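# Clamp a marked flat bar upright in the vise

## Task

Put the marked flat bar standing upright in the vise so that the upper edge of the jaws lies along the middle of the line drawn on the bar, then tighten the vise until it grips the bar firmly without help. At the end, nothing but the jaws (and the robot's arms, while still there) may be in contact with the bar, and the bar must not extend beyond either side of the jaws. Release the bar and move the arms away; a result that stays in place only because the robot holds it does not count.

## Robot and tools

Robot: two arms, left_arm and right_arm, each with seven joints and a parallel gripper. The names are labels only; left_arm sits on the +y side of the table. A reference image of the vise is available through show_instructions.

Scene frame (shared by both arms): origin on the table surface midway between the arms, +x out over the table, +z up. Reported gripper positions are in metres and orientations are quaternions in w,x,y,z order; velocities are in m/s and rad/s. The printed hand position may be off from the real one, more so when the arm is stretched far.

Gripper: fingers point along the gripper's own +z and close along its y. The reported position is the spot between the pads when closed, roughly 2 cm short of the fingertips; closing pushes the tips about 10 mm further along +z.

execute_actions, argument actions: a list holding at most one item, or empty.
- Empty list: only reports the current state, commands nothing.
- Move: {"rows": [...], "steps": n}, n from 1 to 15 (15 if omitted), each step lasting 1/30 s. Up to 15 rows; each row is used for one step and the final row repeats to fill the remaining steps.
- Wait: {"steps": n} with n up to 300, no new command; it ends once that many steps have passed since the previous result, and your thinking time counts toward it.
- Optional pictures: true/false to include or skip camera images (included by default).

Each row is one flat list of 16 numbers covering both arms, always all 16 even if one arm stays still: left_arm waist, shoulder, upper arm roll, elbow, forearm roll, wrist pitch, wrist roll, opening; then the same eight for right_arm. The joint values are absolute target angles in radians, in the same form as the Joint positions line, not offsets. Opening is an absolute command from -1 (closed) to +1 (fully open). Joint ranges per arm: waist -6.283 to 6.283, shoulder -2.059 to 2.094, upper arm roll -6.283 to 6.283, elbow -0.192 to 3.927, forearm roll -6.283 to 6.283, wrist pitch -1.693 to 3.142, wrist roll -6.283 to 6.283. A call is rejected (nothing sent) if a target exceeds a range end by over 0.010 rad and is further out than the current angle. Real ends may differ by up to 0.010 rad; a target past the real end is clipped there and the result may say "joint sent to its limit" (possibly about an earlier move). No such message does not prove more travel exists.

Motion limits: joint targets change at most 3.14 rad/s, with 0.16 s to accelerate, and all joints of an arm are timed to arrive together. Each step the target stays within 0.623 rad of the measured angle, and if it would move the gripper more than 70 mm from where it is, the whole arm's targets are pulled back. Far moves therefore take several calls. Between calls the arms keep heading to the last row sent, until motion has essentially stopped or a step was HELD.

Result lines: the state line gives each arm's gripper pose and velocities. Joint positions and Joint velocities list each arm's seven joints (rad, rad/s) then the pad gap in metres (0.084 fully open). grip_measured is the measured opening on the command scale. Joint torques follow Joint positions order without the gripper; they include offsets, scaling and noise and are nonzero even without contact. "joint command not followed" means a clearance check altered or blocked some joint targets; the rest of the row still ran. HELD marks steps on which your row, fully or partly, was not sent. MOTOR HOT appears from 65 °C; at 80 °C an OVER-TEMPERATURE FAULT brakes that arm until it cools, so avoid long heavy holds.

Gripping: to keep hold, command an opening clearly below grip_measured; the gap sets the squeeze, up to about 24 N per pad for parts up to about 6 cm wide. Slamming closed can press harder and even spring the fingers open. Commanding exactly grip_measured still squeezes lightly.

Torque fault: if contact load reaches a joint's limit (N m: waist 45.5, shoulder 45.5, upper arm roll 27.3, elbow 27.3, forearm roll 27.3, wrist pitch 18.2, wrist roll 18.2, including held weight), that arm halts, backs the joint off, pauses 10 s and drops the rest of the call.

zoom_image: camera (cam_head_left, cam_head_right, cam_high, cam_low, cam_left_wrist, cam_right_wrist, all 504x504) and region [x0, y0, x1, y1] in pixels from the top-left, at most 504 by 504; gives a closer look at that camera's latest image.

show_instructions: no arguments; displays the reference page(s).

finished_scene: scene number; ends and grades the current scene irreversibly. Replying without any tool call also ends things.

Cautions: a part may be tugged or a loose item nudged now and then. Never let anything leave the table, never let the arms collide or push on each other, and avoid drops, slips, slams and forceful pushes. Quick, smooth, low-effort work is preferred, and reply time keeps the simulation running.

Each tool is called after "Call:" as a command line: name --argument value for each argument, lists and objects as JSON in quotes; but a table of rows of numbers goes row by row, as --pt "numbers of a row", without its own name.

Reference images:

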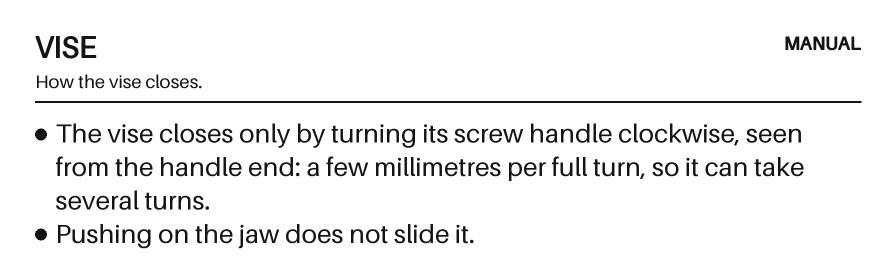

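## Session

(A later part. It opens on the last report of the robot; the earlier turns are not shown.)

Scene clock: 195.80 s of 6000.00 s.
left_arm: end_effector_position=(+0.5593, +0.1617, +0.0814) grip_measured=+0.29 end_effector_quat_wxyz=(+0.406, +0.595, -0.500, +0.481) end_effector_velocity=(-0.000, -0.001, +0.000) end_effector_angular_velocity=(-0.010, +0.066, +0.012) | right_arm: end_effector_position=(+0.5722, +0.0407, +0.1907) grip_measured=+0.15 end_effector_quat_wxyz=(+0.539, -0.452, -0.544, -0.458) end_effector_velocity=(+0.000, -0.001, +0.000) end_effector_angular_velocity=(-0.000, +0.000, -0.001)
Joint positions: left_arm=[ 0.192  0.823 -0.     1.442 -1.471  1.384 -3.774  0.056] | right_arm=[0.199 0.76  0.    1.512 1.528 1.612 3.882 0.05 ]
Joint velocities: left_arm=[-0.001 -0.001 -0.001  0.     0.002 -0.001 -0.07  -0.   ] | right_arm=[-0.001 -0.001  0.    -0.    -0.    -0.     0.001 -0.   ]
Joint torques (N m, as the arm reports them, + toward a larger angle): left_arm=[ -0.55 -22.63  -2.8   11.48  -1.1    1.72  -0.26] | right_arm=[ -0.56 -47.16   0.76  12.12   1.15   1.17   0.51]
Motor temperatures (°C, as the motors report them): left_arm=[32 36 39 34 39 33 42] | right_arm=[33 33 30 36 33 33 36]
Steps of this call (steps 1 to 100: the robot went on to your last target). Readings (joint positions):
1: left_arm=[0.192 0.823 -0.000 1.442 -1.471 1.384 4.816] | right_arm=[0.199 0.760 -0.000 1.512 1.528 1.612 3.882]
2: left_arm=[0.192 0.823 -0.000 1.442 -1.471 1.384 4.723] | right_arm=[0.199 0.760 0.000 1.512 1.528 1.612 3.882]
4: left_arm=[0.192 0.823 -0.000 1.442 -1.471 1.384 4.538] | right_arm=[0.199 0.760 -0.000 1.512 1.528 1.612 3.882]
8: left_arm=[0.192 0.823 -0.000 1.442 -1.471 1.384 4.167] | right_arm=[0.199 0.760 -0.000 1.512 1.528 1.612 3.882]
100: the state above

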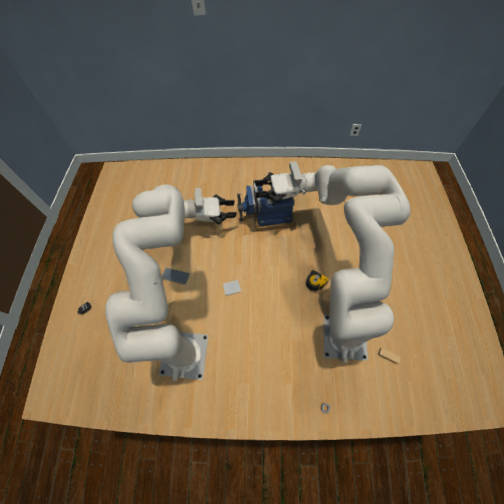

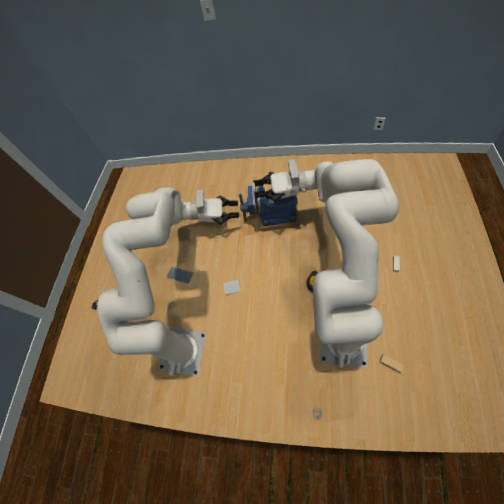

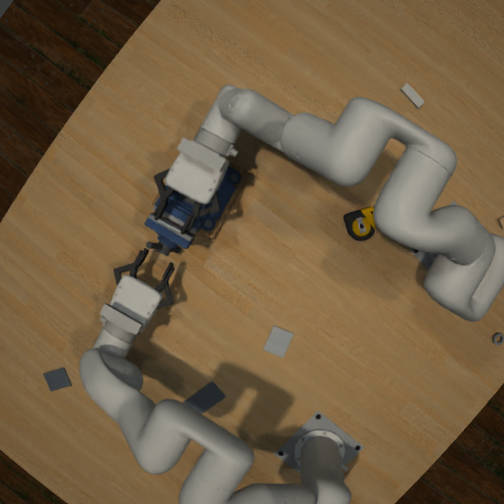

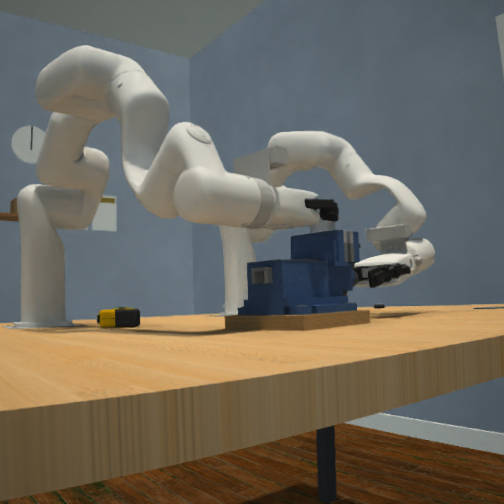

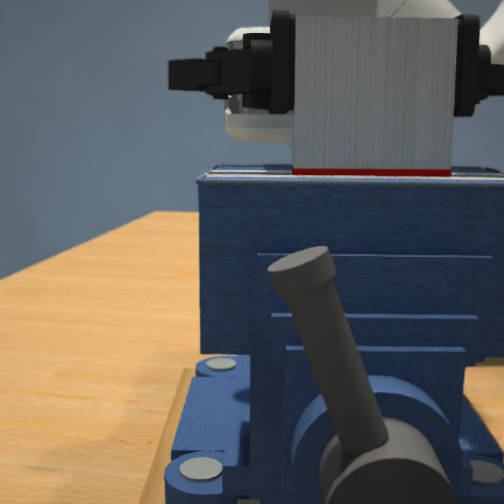

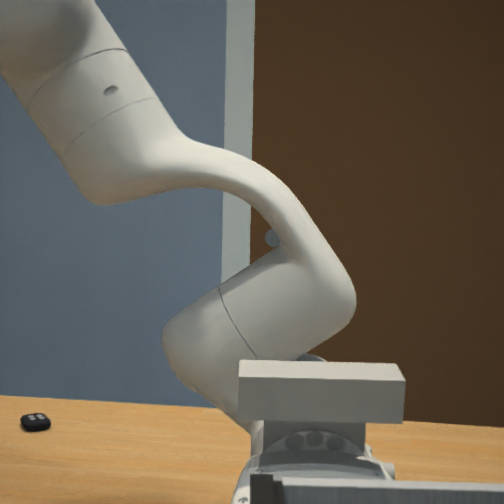

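Call:
execute_actions --actions '[{"rows":[[0.116,0.823,0,1.442,-1.532,1.338,-3.78,0.3,0.199,0.760,0,1.512,1.528,1.612,3.882,-1]],"steps":12}]' --pictures false

Call:
execute_actions --actions '[{"rows":[[0.116,0.823,0,1.442,-1.532,1.338,0,0.3,0.199,0.760,0,1.512,1.528,1.612,3.882,-1]]}]' --pictures false

Call:
execute_actions --actions '[{"steps":35}]' --pictures false

Call:
execute_actions --actions '[{"rows":[[0.112,0.823,0,1.442,-1.535,1.336,0.9,0.3,0.199,0.760,0,1.512,1.528,1.612,3.882,-1]]}]' --pictures false

Scene clock: 200.73 s of 6000.00 s.
left_arm: end_effector_position=(+0.5638, +0.1245, +0.0809) grip_measured=+0.29 end_effector_quat_wxyz=(+0.405, +0.596, -0.500, +0.480) end_effector_velocity=(+0.013, +0.037, -0.009) end_effector_angular_velocity=(+0.039, +0.002, +0.069) | right_arm: end_effector_position=(+0.5722, +0.0407, +0.1907) grip_measured=+0.15 end_effector_quat_wxyz=(+0.539, -0.452, -0.544, -0.458) end_effector_velocity=(+0.000, +0.001, +0.001) end_effector_angular_velocity=(+0.001, -0.003, +0.001)
Joint positions: left_arm=[ 0.117  0.823  0.001  1.442 -1.531  1.339 -3.78   0.056] | right_arm=[ 0.199  0.76  -0.     1.512  1.528  1.612  3.882  0.05 ]
Joint velocities: left_arm=[ 0.019  0.001  0.043  0.    -0.013 -0.018 -0.     0.   ] | right_arm=[ 0.001 -0.     0.     0.002  0.     0.001 -0.001 -0.   ]
Joint torques (N m, as the arm reports them, + toward a larger angle): left_arm=[ -1.81 -23.26  -4.71  11.84  -1.05   1.92  -0.17] | right_arm=[ -0.22 -47.4    0.8   12.43   1.57   1.28   0.48]
Motor temperatures (°C, as the motors report them): left_arm=[32 36 39 34 39 33 42] | right_arm=[33 33 30 36 33 33 36]
Steps of this call (steps 1 to 30: the robot went on to your last target; steps 31 to 136: nothing new was sent; steps 137 to 148: all 12 steps of this action). Readings (joint positions):
137: left_arm=[0.192 0.823 0.000 1.442 -1.471 1.384 -3.780] | right_arm=[0.199 0.760 0.000 1.512 1.528 1.612 3.882]
138: left_arm=[0.189 0.823 0.001 1.442 -1.474 1.381 -3.780] | right_arm=[0.199 0.760 -0.000 1.512 1.528 1.612 3.882]
140: left_arm=[0.163 0.823 0.006 1.442 -1.498 1.362 -3.780] | right_arm=[0.199 0.760 -0.000 1.512 1.528 1.612 3.882]
144: left_arm=[0.118 0.823 -0.007 1.442 -1.526 1.344 -3.780] | right_arm=[0.199 0.760 0.000 1.512 1.528 1.612 3.882]
148: the state above

Scene clock: 201.23 s of 6000.00 s.
left_arm: end_effector_position=(+0.5641, +0.1239, +0.0811) grip_measured=+0.29 end_effector_quat_wxyz=(-0.128, -0.287, +0.723, -0.615) end_effector_velocity=(+0.002, +0.002, -0.000) end_effector_angular_velocity=(+0.469, -2.667, -0.576) | right_arm: end_effector_position=(+0.5722, +0.0407, +0.1907) grip_measured=+0.15 end_effector_quat_wxyz=(+0.539, -0.452, -0.544, -0.458) end_effector_velocity=(-0.001, +0.001, -0.000) end_effector_angular_velocity=(-0.000, +0.002, +0.001)
Joint positions: left_arm=[ 0.116  0.823  0.001  1.442 -1.532  1.338 -2.788  0.056] | right_arm=[0.199 0.76  0.    1.512 1.528 1.612 3.882 0.05 ]
Joint velocities: left_arm=[ 0.     0.     0.003  0.003 -0.001 -0.004  2.766 -0.   ] | right_arm=[ 0.001  0.     0.    -0.001 -0.    -0.     0.001 -0.   ]
Joint torques (N m, as the arm reports them, + toward a larger angle): left_arm=[ -1.21 -23.38  -3.85  11.66  -0.97   1.94  -0.35] | right_arm=[ -0.34 -47.52   0.74  12.25   1.25   1.15   0.4 ]
Motor temperatures (°C, as the motors report them): left_arm=[32 36 39 34 39 33 42] | right_arm=[33 33 30 36 33 33 36]
Steps of this call (steps 1 to 15: all 15 steps of this action). Readings (joint positions):
1: left_arm=[0.118 0.823 0.002 1.442 -1.531 1.338 -3.780] | right_arm=[0.199 0.760 -0.000 1.512 1.528 1.612 3.882]
2: left_arm=[0.118 0.823 0.002 1.442 -1.532 1.338 -3.776] | right_arm=[0.199 0.760 0.000 1.512 1.528 1.612 3.882]
4: left_arm=[0.117 0.823 0.001 1.442 -1.532 1.338 -3.730] | right_arm=[0.199 0.760 0.000 1.512 1.528 1.612 3.882]
8: left_arm=[0.116 0.823 -0.000 1.442 -1.532 1.338 -3.443] | right_arm=[0.199 0.760 0.000 1.512 1.528 1.612 3.882]
15: the state above

Scene clock: 202.40 s of 6000.00 s.
left_arm: end_effector_position=(+0.5636, +0.1237, +0.0804) grip_measured=+0.29 end_effector_quat_wxyz=(+0.582, +0.659, +0.413, -0.238) end_effector_velocity=(+0.001, -0.000, +0.001) end_effector_angular_velocity=(+0.020, -0.125, -0.026) | right_arm: end_effector_position=(+0.5723, +0.0405, +0.1906) grip_measured=+0.15 end_effector_quat_wxyz=(+0.539, -0.452, -0.544, -0.458) end_effector_velocity=(+0.000, -0.000, +0.000) end_effector_angular_velocity=(+0.000, +0.000, -0.000)
Joint positions: left_arm=[ 0.116  0.824  0.     1.441 -1.532  1.337 -0.01   0.056] | right_arm=[ 0.199  0.76  -0.     1.512  1.528  1.612  3.882  0.05 ]
Joint velocities: left_arm=[-0.    -0.001  0.     0.001 -0.001  0.001  0.128  0.   ] | right_arm=[-0.     0.     0.     0.     0.     0.     0.001  0.   ]
Joint torques (N m, as the arm reports them, + toward a larger angle): left_arm=[  0.68 -23.38  -1.41  12.9   -1.66   1.61  -0.2 ] | right_arm=[  0.22 -47.18   1.29  12.02   1.37   1.32   0.45]
Motor temperatures (°C, as the motors report them): left_arm=[32 36 39 34 39 33 42] | right_arm=[33 33 30 36 33 33 36]
Steps of this call (steps 1 to 35: the robot went on to your last target). Readings (joint positions):
1: left_arm=[0.116 0.823 0.001 1.442 -1.532 1.338 -2.696] | right_arm=[0.199 0.760 0.000 1.512 1.528 1.612 3.882]
2: left_arm=[0.116 0.823 0.001 1.442 -1.532 1.337 -2.603] | right_arm=[0.199 0.760 0.000 1.512 1.528 1.612 3.882]
4: left_arm=[0.116 0.823 0.001 1.443 -1.532 1.337 -2.417] | right_arm=[0.199 0.760 -0.000 1.512 1.528 1.612 3.882]
8: left_arm=[0.116 0.823 -0.000 1.443 -1.532 1.338 -2.047] | right_arm=[0.199 0.760 -0.000 1.512 1.528 1.612 3.882]
35: the state above

Scene clock: 202.90 s of 6000.00 s.
left_arm: end_effector_position=(+0.5646, +0.1221, +0.0816) grip_measured=+0.29 end_effector_quat_wxyz=(+0.628, +0.771, +0.103, +0.026) end_effector_velocity=(-0.002, -0.007, +0.004) end_effector_angular_velocity=(+0.124, -0.774, -0.181) | right_arm: end_effector_position=(+0.5724, +0.0403, +0.1906) grip_measured=+0.15 end_effector_quat_wxyz=(+0.539, -0.452, -0.544, -0.458) end_effector_velocity=(-0.001, +0.001, -0.000) end_effector_angular_velocity=(+0.000, +0.000, +0.002)
Joint positions: left_arm=[ 0.113  0.823  0.001  1.443 -1.535  1.335  0.842  0.056] | right_arm=[ 0.199  0.76  -0.001  1.512  1.528  1.612  3.882  0.05 ]
Joint velocities: left_arm=[-0.004 -0.004 -0.007 -0.001  0.     0.007  0.801 -0.   ] | right_arm=[ 0.001 -0.    -0.    -0.001 -0.     0.001 -0.     0.   ]
Joint torques (N m, as the arm reports them, + toward a larger angle): left_arm=[ -2.13 -22.88  -4.12  11.36  -0.85   2.31  -0.9 ] | right_arm=[  1.74 -46.83   2.32  12.01   1.35   1.25   0.28]
Motor temperatures (°C, as the motors report them): left_arm=[32 36 39 34 39 33 42] | right_arm=[33 33 30 36 33 33 36]
Steps of this call (steps 1 to 15: all 15 steps of this action). Readings (joint positions):
1: left_arm=[0.116 0.824 0.000 1.441 -1.532 1.337 -0.007] | right_arm=[0.199 0.760 -0.000 1.512 1.528 1.612 3.882]
2: left_arm=[0.116 0.824 0.000 1.441 -1.532 1.337 -0.000] | right_arm=[0.199 0.760 -0.000 1.512 1.528 1.612 3.882]
4: left_arm=[0.116 0.823 0.001 1.442 -1.532 1.337 0.048] | right_arm=[0.199 0.760 -0.000 1.512 1.528 1.612 3.882]
8: left_arm=[0.114 0.823 0.001 1.442 -1.534 1.336 0.336] | right_arm=[0.199 0.760 -0.000 1.512 1.528 1.612 3.882]
15: the state above

Jaw is pushing the bar; move it 2 mm toward the fixed jaw.

Call:
execute_actions --actions '[{"rows":[[0.112,0.823,0,1.442,-1.535,1.336,2.5,0.3,0.195,0.760,0,1.512,1.525,1.615,3.882,-1]]}]' --pictures false

Call:
execute_actions --actions '[{"steps":15}]'

Call:
zoom_image --camera "cam_left_wrist" --region '[150,140,504,220]'

Call:
zoom_image --camera "cam_high" --region '[135,195,205,255]'

Scene clock: 208.60 s of 6000.00 s.
left_arm: end_effector_position=(+0.5632, +0.1199, +0.0815) grip_measured=+0.29 end_effector_quat_wxyz=(+0.533, +0.718, -0.298, +0.335) end_effector_velocity=(-0.006, -0.008, -0.005) end_effector_angular_velocity=(+0.449, -2.655, -0.590) | right_arm: end_effector_position=(+0.5720, +0.0392, +0.1909) grip_measured=+0.15 end_effector_quat_wxyz=(+0.540, -0.451, -0.544, -0.458) end_effector_velocity=(+0.001, -0.002, +0.001) end_effector_angular_velocity=(-0.001, -0.002, +0.000)
Joint positions: left_arm=[ 0.111  0.823 -0.001  1.442 -1.535  1.337  1.892  0.056] | right_arm=[0.195 0.76  0.001 1.512 1.525 1.615 3.882 0.05 ]
Joint velocities: left_arm=[-0.006  0.006 -0.008 -0.007  0.004  0.     2.766 -0.   ] | right_arm=[-0.002 -0.001 -0.003  0.002 -0.002  0.003  0.001  0.   ]
Joint torques (N m, as the arm reports them, + toward a larger angle): left_arm=[  0.08 -20.05  -0.06   9.46   0.4    0.76   0.09] | right_arm=[  1.66 -48.17   2.28  12.23   0.45   2.01   0.23]
Motor temperatures (°C, as the motors report them): left_arm=[32 36 39 34 39 33 42] | right_arm=[33 33 30 36 33 33 36]
Steps of this call (steps 1 to 30: the robot went on to your last target; steps 31 to 156: nothing new was sent; steps 157 to 171: all 15 steps of this action). Readings (joint positions):
157: left_arm=[0.112 0.823 -0.000 1.442 -1.535 1.336 0.900] | right_arm=[0.199 0.760 -0.000 1.512 1.528 1.612 3.882]
158: left_arm=[0.112 0.823 -0.000 1.442 -1.535 1.336 0.904] | right_arm=[0.199 0.760 0.000 1.512 1.528 1.612 3.882]
160: left_arm=[0.112 0.823 -0.000 1.442 -1.535 1.336 0.950] | right_arm=[0.197 0.760 0.001 1.512 1.526 1.613 3.882]
164: left_arm=[0.112 0.823 -0.001 1.443 -1.535 1.336 1.236] | right_arm=[0.196 0.760 0.001 1.512 1.526 1.614 3.882]
171: the state above

Scene clock: 209.10 s of 6000.00 s.
left_arm: end_effector_position=(+0.5628, +0.1204, +0.0804) grip_measured=+0.29 end_effector_quat_wxyz=(+0.408, +0.597, -0.498, +0.478) end_effector_velocity=(+0.001, +0.001, +0.001) end_effector_angular_velocity=(+0.005, -0.030, -0.003) | right_arm: end_effector_position=(+0.5721, +0.0388, +0.1908) grip_measured=+0.15 end_effector_quat_wxyz=(+0.540, -0.451, -0.544, -0.458) end_effector_velocity=(+0.000, -0.000, -0.000) end_effector_angular_velocity=(-0.000, -0.000, -0.000)
Joint positions: left_arm=[ 0.111  0.824 -0.001  1.441 -1.534  1.336  2.497  0.056] | right_arm=[0.195 0.76  0.    1.512 1.525 1.615 3.882 0.05 ]
Joint velocities: left_arm=[ 0.001 -0.001  0.001  0.002 -0.001  0.     0.028  0.   ] | right_arm=[ 0.  0. -0.  0.  0. -0.  0. -0.]
Joint torques (N m, as the arm reports them, + toward a larger angle): left_arm=[  2.51 -22.8    2.08  12.84  -1.43   0.31  -0.05] | right_arm=[  1.6  -47.48   1.66  12.26   0.41   1.58   0.01]
Motor temperatures (°C, as the motors report them): left_arm=[32 36 39 34 39 33 42] | right_arm=[33 33 30 36 33 33 36]
Steps of this call (steps 1 to 15: the robot went on to your last target). Readings (joint positions):
1: left_arm=[0.111 0.823 -0.001 1.441 -1.535 1.337 1.984] | right_arm=[0.195 0.760 0.001 1.512 1.525 1.615 3.882]
2: left_arm=[0.111 0.823 -0.002 1.441 -1.535 1.337 2.077] | right_arm=[0.195 0.760 0.001 1.512 1.525 1.615 3.882]
4: left_arm=[0.111 0.824 -0.002 1.440 -1.534 1.337 2.250] | right_arm=[0.195 0.760 0.000 1.512 1.525 1.615 3.882]
8: left_arm=[0.111 0.824 -0.001 1.440 -1.534 1.337 2.453] | right_arm=[0.195 0.760 0.000 1.512 1.525 1.615 3.882]
15: the state above

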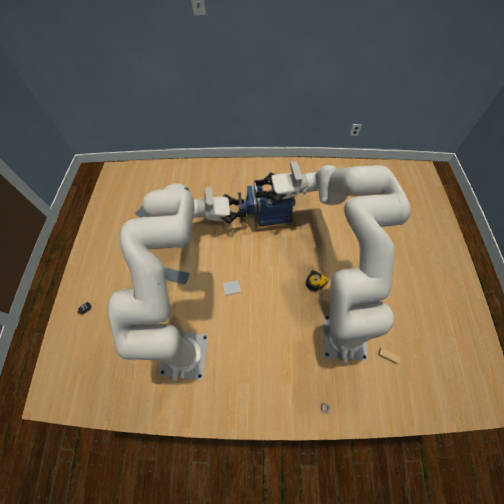

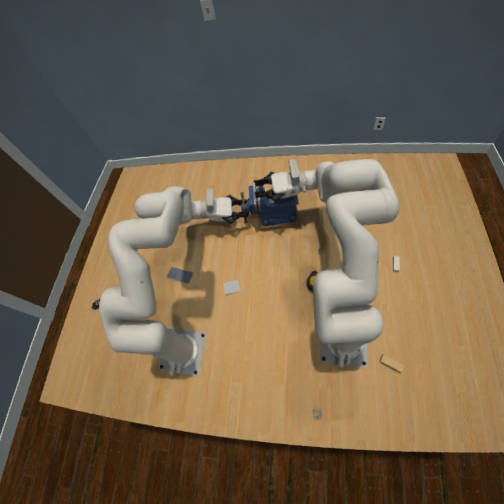

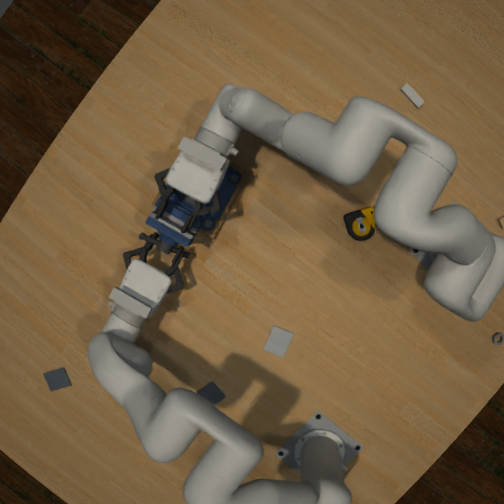

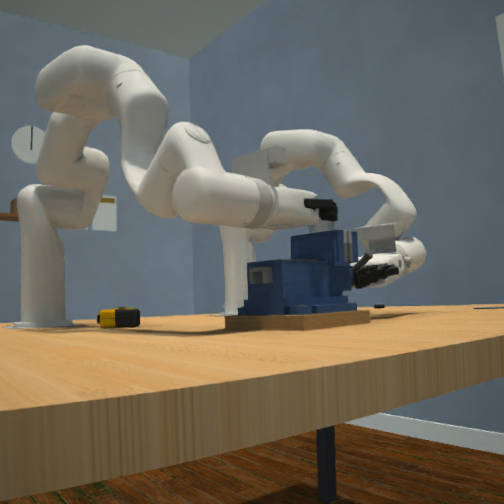

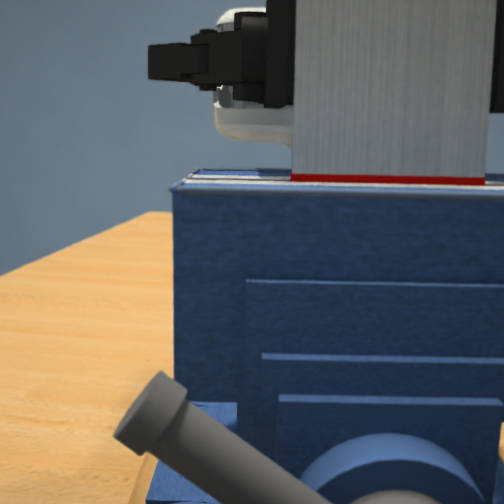

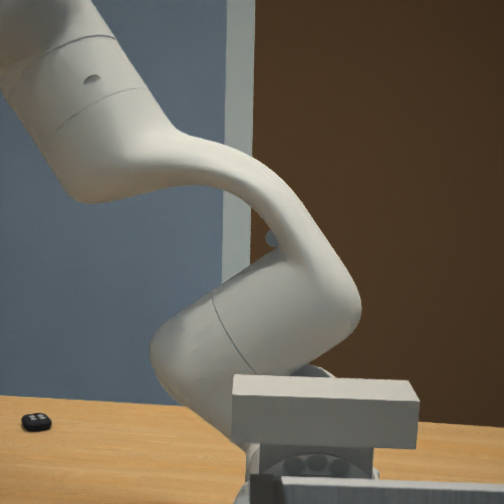

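Region (150, 140, 504, 220) of cam_left_wrist's 504x504 image, scaled by 1.424, with more detail than that image has; it fills the top 114 rows of this view, and the rest is white.

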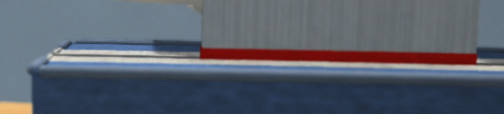

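Region (135, 195, 205, 255) of cam_high's 504x504 image, scaled by 7.200, with more detail than that image has; it fills the top 432 rows of this view, and the rest is white.

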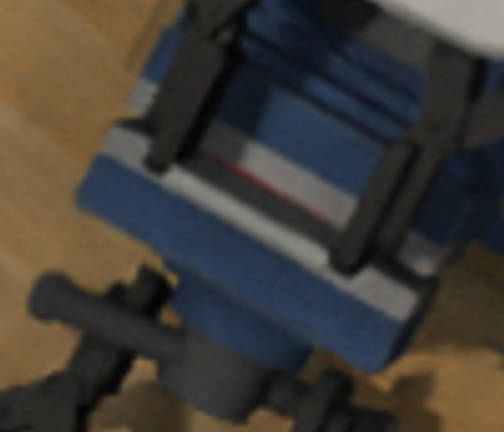

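Good height. Tighten in steps.

Call:
execute_actions --actions '[{"rows":[[0.112,0.823,0,1.442,-1.535,1.336,3.1,0.3,0.195,0.760,0,1.512,1.525,1.615,3.882,-1]]}]' --pictures false

Call:
execute_actions --actions '[{"rows":[[0.112,0.823,0,1.442,-1.535,1.336,3.6,0.3,0.195,0.760,0,1.512,1.525,1.615,3.882,-1]]}]' --pictures false

Scene clock: 212.07 s of 6000.00 s.
left_arm: end_effector_position=(+0.5642, +0.1218, +0.0811) grip_measured=+0.29 end_effector_quat_wxyz=(-0.250, -0.427, +0.650, -0.577) end_effector_velocity=(-0.000, -0.001, +0.000) end_effector_angular_velocity=(+0.027, -0.165, -0.037) | right_arm: end_effector_position=(+0.5723, +0.0386, +0.1907) grip_measured=+0.15 end_effector_quat_wxyz=(+0.539, -0.452, -0.544, -0.458) end_effector_velocity=(+0.000, -0.000, +0.000) end_effector_angular_velocity=(-0.000, +0.000, -0.000)
Joint positions: left_arm=[ 0.112  0.823  0.001  1.442 -1.535  1.335  3.087  0.056] | right_arm=[0.195 0.76  0.    1.512 1.525 1.615 3.882 0.05 ]
Joint velocities: left_arm=[-0.    -0.    -0.    -0.001 -0.001  0.002  0.173  0.   ] | right_arm=[-0.    -0.     0.     0.001  0.    -0.     0.001 -0.   ]
Joint torques (N m, as the arm reports them, + toward a larger angle): left_arm=[  0.88 -22.37   0.78  12.54  -1.2    0.8   -0.17] | right_arm=[  0.14 -46.6    0.66  12.74   0.85   1.02  -0.13]
Motor temperatures (°C, as the motors report them): left_arm=[32 36 39 34 39 33 42] | right_arm=[33 33 30 36 33 33 36]
Steps of this call (steps 1 to 15: the robot went on to your last target; steps 16 to 74: nothing new was sent; steps 75 to 89: all 15 steps of this action). Readings (joint positions):
75: left_arm=[0.112 0.823 0.000 1.442 -1.535 1.336 2.500] | right_arm=[0.195 0.760 0.000 1.512 1.525 1.615 3.882]
76: left_arm=[0.112 0.823 -0.000 1.442 -1.535 1.336 2.504] | right_arm=[0.195 0.760 0.000 1.512 1.525 1.615 3.882]
78: left_arm=[0.112 0.823 -0.000 1.442 -1.535 1.336 2.550] | right_arm=[0.195 0.760 0.000 1.512 1.525 1.615 3.882]
82: left_arm=[0.112 0.823 0.000 1.443 -1.535 1.336 2.828] | right_arm=[0.195 0.760 0.000 1.512 1.525 1.615 3.882]
89: the state above

Scene clock: 212.57 s of 6000.00 s.
left_arm: end_effector_position=(+0.5644, +0.1224, +0.0791) grip_measured=+0.42 end_effector_quat_wxyz=(-0.102, -0.259, +0.735, -0.619) end_effector_velocity=(+0.000, +0.001, -0.001) end_effector_angular_velocity=(+0.024, -0.087, -0.020) | right_arm: end_effector_position=(+0.5723, +0.0387, +0.1907) grip_measured=+0.15 end_effector_quat_wxyz=(+0.539, -0.452, -0.544, -0.458) end_effector_velocity=(+0.001, -0.002, -0.000) end_effector_angular_velocity=(-0.000, -0.000, -0.003)
Joint positions: left_arm=[ 0.112  0.825  0.001  1.442 -1.536  1.332  3.576  0.062] | right_arm=[0.195 0.76  0.    1.512 1.525 1.615 3.882 0.05 ]
Joint velocities: left_arm=[-0.002 -0.     0.001  0.002  0.005 -0.006  0.088  0.005] | right_arm=[-0.003 -0.    -0.    -0.    -0.     0.    -0.     0.   ]
Joint torques (N m, as the arm reports them, + toward a larger angle): left_arm=[  0.27 -27.1   -2.11  12.65   2.71   4.24   5.8 ] | right_arm=[  0.07 -46.62   0.73  12.59   0.82   0.67   0.01]
Motor temperatures (°C, as the motors report them): left_arm=[32 36 39 34 39 33 42] | right_arm=[33 33 30 36 33 33 36]
Steps of this call (steps 1 to 15: all 15 steps of this action). Readings (joint positions):
1: left_arm=[0.112 0.823 0.001 1.442 -1.535 1.335 3.092] | right_arm=[0.195 0.760 0.000 1.512 1.525 1.615 3.882]
2: left_arm=[0.112 0.823 0.001 1.442 -1.535 1.336 3.099] | right_arm=[0.195 0.760 0.000 1.512 1.525 1.615 3.882]
4: left_arm=[0.112 0.823 0.000 1.442 -1.535 1.336 3.147] | right_arm=[0.195 0.760 0.000 1.512 1.525 1.615 3.882]
8: left_arm=[0.113 0.824 0.001 1.442 -1.537 1.336 3.403] | right_arm=[0.195 0.760 0.000 1.512 1.525 1.615 3.882]
15: the state above

Tight (6 N·m). Release.

Call:
execute_actions --actions '[{"rows":[[0.112,0.823,0,1.442,-1.535,1.336,2.9,0.3,0.195,0.760,0,1.512,1.525,1.615,3.882,1]]}]' --pictures false

Call:
execute_actions --actions '[{"rows":[[0.3,0.823,0,1.442,-1.385,1.45,2.6,0.3,0.1,0.6,0,1.512,1.46,1.68,3.882,1]]}]'

Call:
execute_actions --actions '[{"rows":[[0.6,0.5,0,1.3,-1.385,1.45,2.6,0.3,-0.4,0.3,0,1.3,1.46,1.68,3.882,1]]}]' --pictures false

Call:
execute_actions --actions '[{"steps":25}]'

Scene clock: 218.33 s of 6000.00 s.
left_arm: end_effector_position=(+0.5639, +0.1207, +0.0826) grip_measured=+0.29 end_effector_quat_wxyz=(-0.297, -0.478, +0.613, -0.554) end_effector_velocity=(-0.000, +0.007, -0.014) end_effector_angular_velocity=(-0.035, +0.294, +0.079) | right_arm: end_effector_position=(+0.5723, +0.0386, +0.1907) grip_measured=+1.00 end_effector_quat_wxyz=(+0.539, -0.452, -0.544, -0.458) end_effector_velocity=(+0.001, -0.001, +0.000) end_effector_angular_velocity=(+0.000, -0.000, -0.002)
Joint positions: left_arm=[ 0.112  0.821 -0.     1.442 -1.534  1.338  2.921  0.056] | right_arm=[ 0.195  0.76  -0.     1.512  1.525  1.615  3.882  0.084]
Joint velocities: left_arm=[ 0.003  0.016  0.007 -0.005 -0.005 -0.013 -0.283  0.   ] | right_arm=[-0.002  0.001 -0.     0.001  0.     0.     0.     0.   ]
Joint torques (N m, as the arm reports them, + toward a larger angle): left_arm=[ -0.94 -23.3   -2.84  12.36  -0.96   1.72   0.21] | right_arm=[ -0.28 -47.01   0.71  12.18   0.92   1.12   0.33]
Motor temperatures (°C, as the motors report them): left_arm=[32 36 39 34 39 33 43] | right_arm=[33 33 30 36 33 33 36]
Steps of this call (steps 1 to 15: the robot went on to your last target; steps 16 to 158: nothing new was sent; steps 159 to 173: all 15 steps of this action). Readings (joint positions):
159: left_arm=[0.112 0.823 0.000 1.442 -1.535 1.331 3.581] | right_arm=[0.195 0.760 0.000 1.512 1.525 1.615 3.882]
160: left_arm=[0.112 0.823 0.000 1.442 -1.535 1.331 3.577] | right_arm=[0.195 0.760 0.000 1.512 1.525 1.615 3.882]
162: left_arm=[0.112 0.822 0.000 1.442 -1.534 1.331 3.536] | right_arm=[0.195 0.760 -0.000 1.513 1.525 1.615 3.882]
166: left_arm=[0.112 0.815 -0.003 1.446 -1.533 1.342 3.263] | right_arm=[0.195 0.760 -0.000 1.512 1.525 1.615 3.882]
173: the state above

Scene clock: 218.83 s of 6000.00 s.
left_arm: end_effector_position=(+0.5478, +0.2128, +0.0821) grip_measured=+0.29 end_effector_quat_wxyz=(+0.387, +0.570, -0.526, +0.499) end_effector_velocity=(-0.011, -0.032, +0.012) end_effector_angular_velocity=(-0.052, +0.049, -0.067) | right_arm: end_effector_position=(+0.5803, -0.0099, +0.2768) grip_measured=+1.00 end_effector_quat_wxyz=(+0.498, -0.415, -0.581, -0.492) end_effector_velocity=(-0.010, +0.006, -0.005) end_effector_angular_velocity=(+0.006, +0.020, +0.025)
Joint positions: left_arm=[ 0.297  0.823 -0.002  1.442 -1.387  1.449  2.605  0.056] | right_arm=[0.102 0.603 0.001 1.51  1.461 1.679 3.882 0.084]
Joint velocities: left_arm=[-0.005 -0.002 -0.048  0.002  0.029  0.031 -0.06  -0.   ] | right_arm=[-0.002  0.003  0.016 -0.015 -0.011  0.01   0.001  0.   ]
Joint torques (N m, as the arm reports them, + toward a larger angle): left_arm=[  1.24 -22.76  -1.25  11.72  -1.6    1.69  -0.22] | right_arm=[ -0.95 -46.3   -0.12  13.55   1.58   0.86   0.44]
Motor temperatures (°C, as the motors report them): left_arm=[32 36 39 34 39 33 43] | right_arm=[33 33 30 36 33 33 36]
Steps of this call (steps 1 to 15: all 15 steps of this action). Readings (joint positions):
1: left_arm=[0.112 0.822 -0.000 1.442 -1.535 1.337 2.913] | right_arm=[0.195 0.760 -0.000 1.512 1.525 1.615 3.882]
2: left_arm=[0.114 0.822 -0.001 1.442 -1.533 1.339 2.905] | right_arm=[0.193 0.757 0.001 1.511 1.523 1.617 3.882]
4: left_arm=[0.138 0.822 -0.007 1.442 -1.510 1.357 2.855] | right_arm=[0.174 0.727 0.005 1.505 1.507 1.632 3.882]
8: left_arm=[0.245 0.822 0.004 1.443 -1.431 1.414 2.695] | right_arm=[0.120 0.634 -0.003 1.517 1.476 1.664 3.882]
15: the state above

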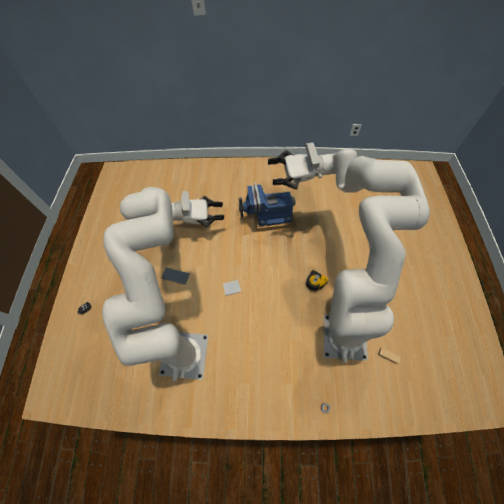

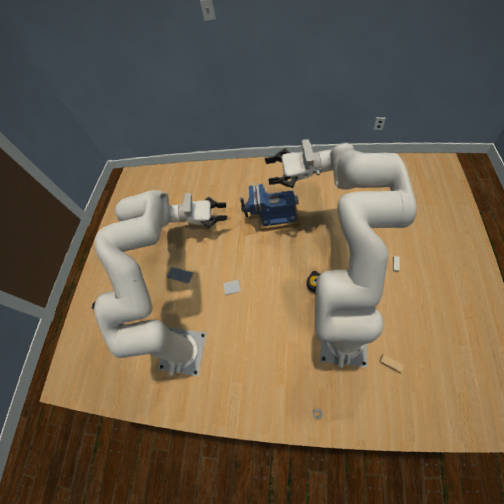

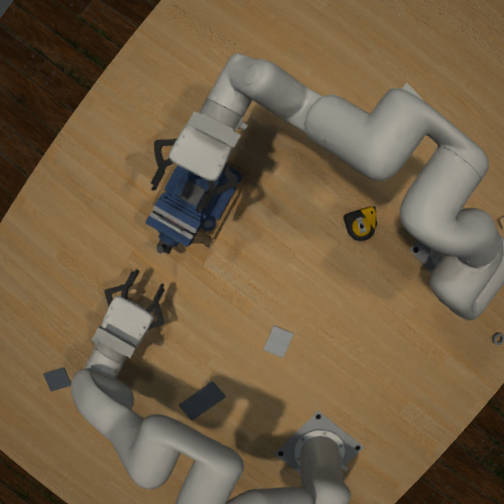

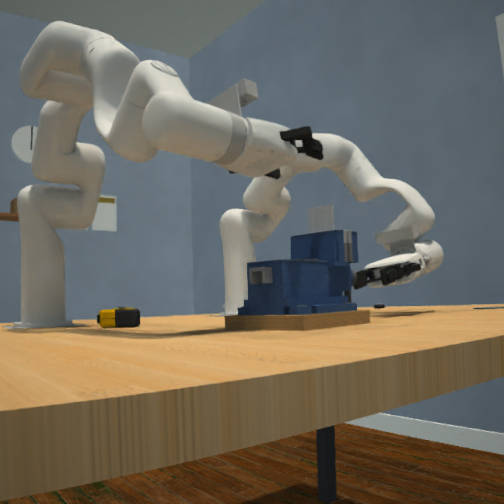

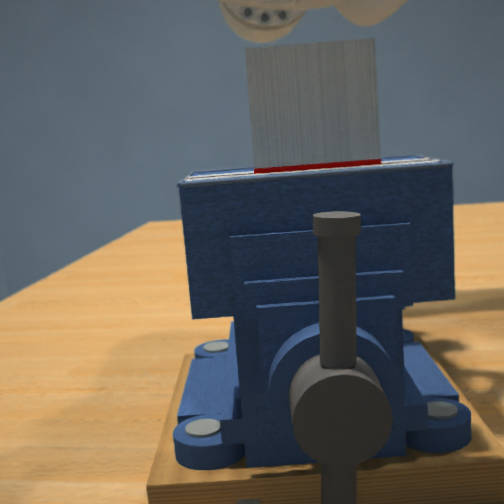

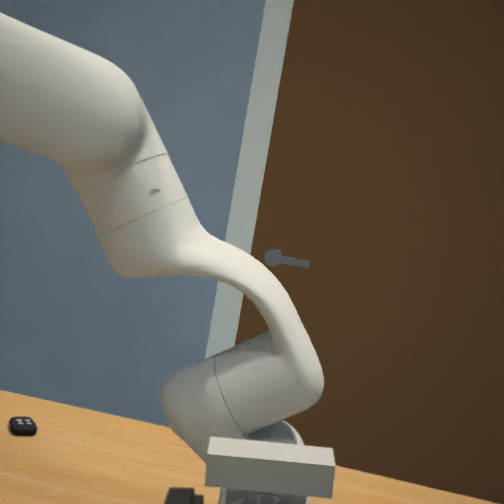

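Scene clock: 219.33 s of 6000.00 s.
left_arm: end_effector_position=(+0.5512, +0.3600, +0.1900) grip_measured=+0.29 end_effector_quat_wxyz=(+0.268, +0.607, -0.489, +0.566) end_effector_velocity=(-0.055, +0.321, +0.231) end_effector_angular_velocity=(+0.170, -0.291, +0.573) | right_arm: end_effector_position=(+0.6053, -0.1776, +0.3306) grip_measured=+1.00 end_effector_quat_wxyz=(-0.399, +0.487, +0.527, +0.571) end_effector_velocity=(-0.008, -0.393, +0.120) end_effector_angular_velocity=(-0.040, -0.128, -0.733)
Joint positions: left_arm=[ 0.549  0.554  0.     1.325 -1.385  1.45   2.6    0.056] | right_arm=[-0.204  0.419 -0.001  1.382  1.46   1.68   3.882  0.084]
Joint velocities: left_arm=[ 0.56  -0.596  0.018 -0.254  0.003  0.002 -0.005  0.   ] | right_arm=[-0.729 -0.44  -0.005 -0.306 -0.001  0.    -0.001  0.   ]
Joint torques (N m, as the arm reports them, + toward a larger angle): left_arm=[ -3.56 -19.65  -3.69  11.97  -1.49   1.45  -0.21] | right_arm=[  0.6  -40.7    0.8   12.68   1.69   1.1    0.42]
Motor temperatures (°C, as the motors report them): left_arm=[32 36 39 34 39 33 43] | right_arm=[33 33 30 36 33 33 36]
Steps of this call (steps 1 to 15: all 15 steps of this action). Readings (joint positions):
1: left_arm=[0.297 0.823 -0.003 1.442 -1.387 1.449 2.603] | right_arm=[0.102 0.603 0.002 1.510 1.460 1.680 3.882]
2: left_arm=[0.300 0.820 -0.004 1.440 -1.386 1.450 2.602] | right_arm=[0.098 0.601 0.003 1.508 1.460 1.680 3.882]
4: left_arm=[0.329 0.789 -0.009 1.419 -1.386 1.451 2.602] | right_arm=[0.065 0.580 0.011 1.489 1.460 1.681 3.882]
8: left_arm=[0.412 0.699 0.000 1.390 -1.386 1.449 2.602] | right_arm=[-0.038 0.519 -0.002 1.453 1.460 1.679 3.882]
15: the state above

Scene clock: 220.17 s of 6000.00 s.
left_arm: end_effector_position=(+0.5447, +0.3874, +0.2103) grip_measured=+0.29 end_effector_quat_wxyz=(+0.244, +0.614, -0.481, +0.577) end_effector_velocity=(-0.000, +0.000, -0.001) end_effector_angular_velocity=(+0.001, +0.002, -0.001) | right_arm: end_effector_position=(+0.5924, -0.2782, +0.3614) grip_measured=+1.00 end_effector_quat_wxyz=(-0.330, +0.529, +0.487, +0.612) end_effector_velocity=(-0.000, -0.000, +0.001) end_effector_angular_velocity=(-0.001, -0.001, -0.001)
Joint positions: left_arm=[ 0.6    0.5   -0.     1.3   -1.385  1.45   2.6    0.056] | right_arm=[-0.4    0.3    0.     1.3    1.46   1.68   3.882  0.084]
Joint velocities: left_arm=[-0.     0.001  0.001  0.     0.001  0.    -0.     0.   ] | right_arm=[-0.    -0.002 -0.001  0.    -0.    -0.     0.     0.   ]
Joint torques (N m, as the arm reports them, + toward a larger angle): left_arm=[ -0.36 -20.15  -1.85  13.    -1.36   1.55  -0.4 ] | right_arm=[ -0.27 -37.61   0.16  13.64   1.5    0.67   0.42]
Motor temperatures (°C, as the motors report them): left_arm=[32 36 39 34 39 33 43] | right_arm=[33 33 30 36 33 33 36]
Steps of this call (steps 1 to 25: the robot went on to your last target). Readings (joint positions):
1: left_arm=[0.566 0.536 0.001 1.317 -1.385 1.450 2.600] | right_arm=[-0.228 0.404 -0.001 1.372 1.460 1.680 3.882]
2: left_arm=[0.579 0.522 0.003 1.312 -1.385 1.450 2.600] | right_arm=[-0.253 0.389 -0.000 1.362 1.460 1.680 3.882]
4: left_arm=[0.593 0.507 0.003 1.306 -1.385 1.450 2.600] | right_arm=[-0.302 0.359 -0.000 1.341 1.460 1.680 3.882]
8: left_arm=[0.597 0.503 -0.002 1.299 -1.385 1.450 2.600] | right_arm=[-0.382 0.311 -0.005 1.310 1.460 1.680 3.882]
25: the state above

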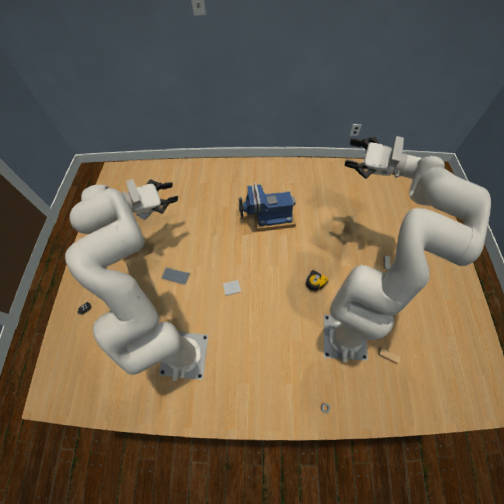

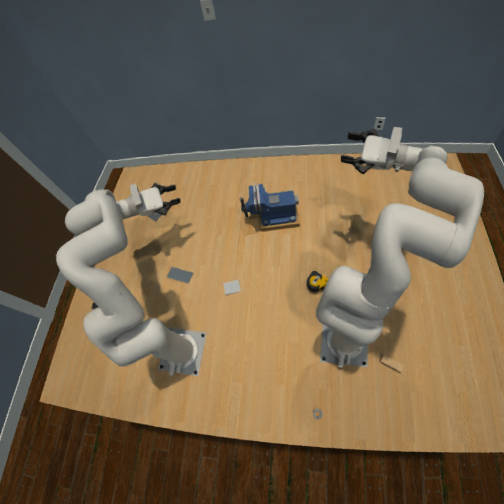

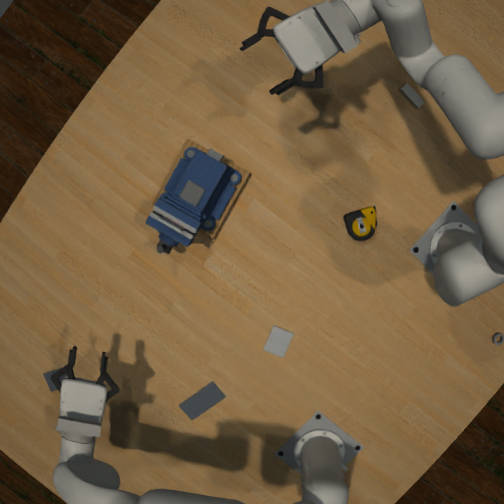

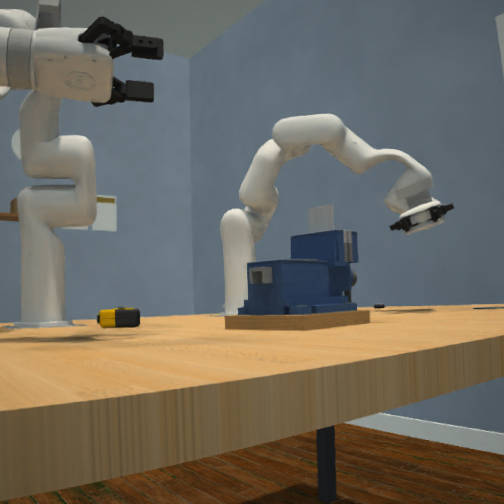

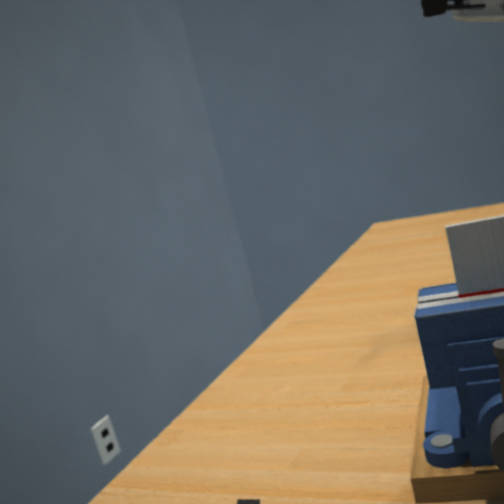

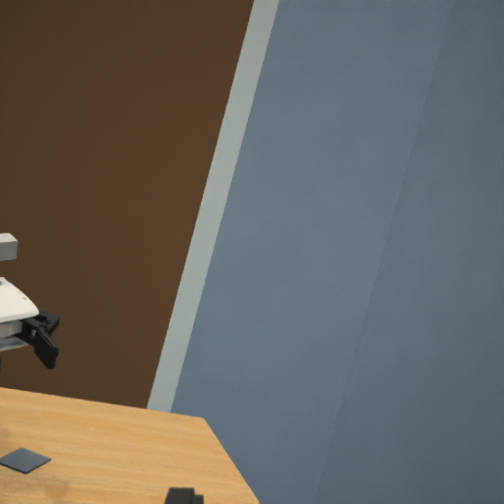

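Call:
finished_scene --scene 1

The scene is finished: the task was done.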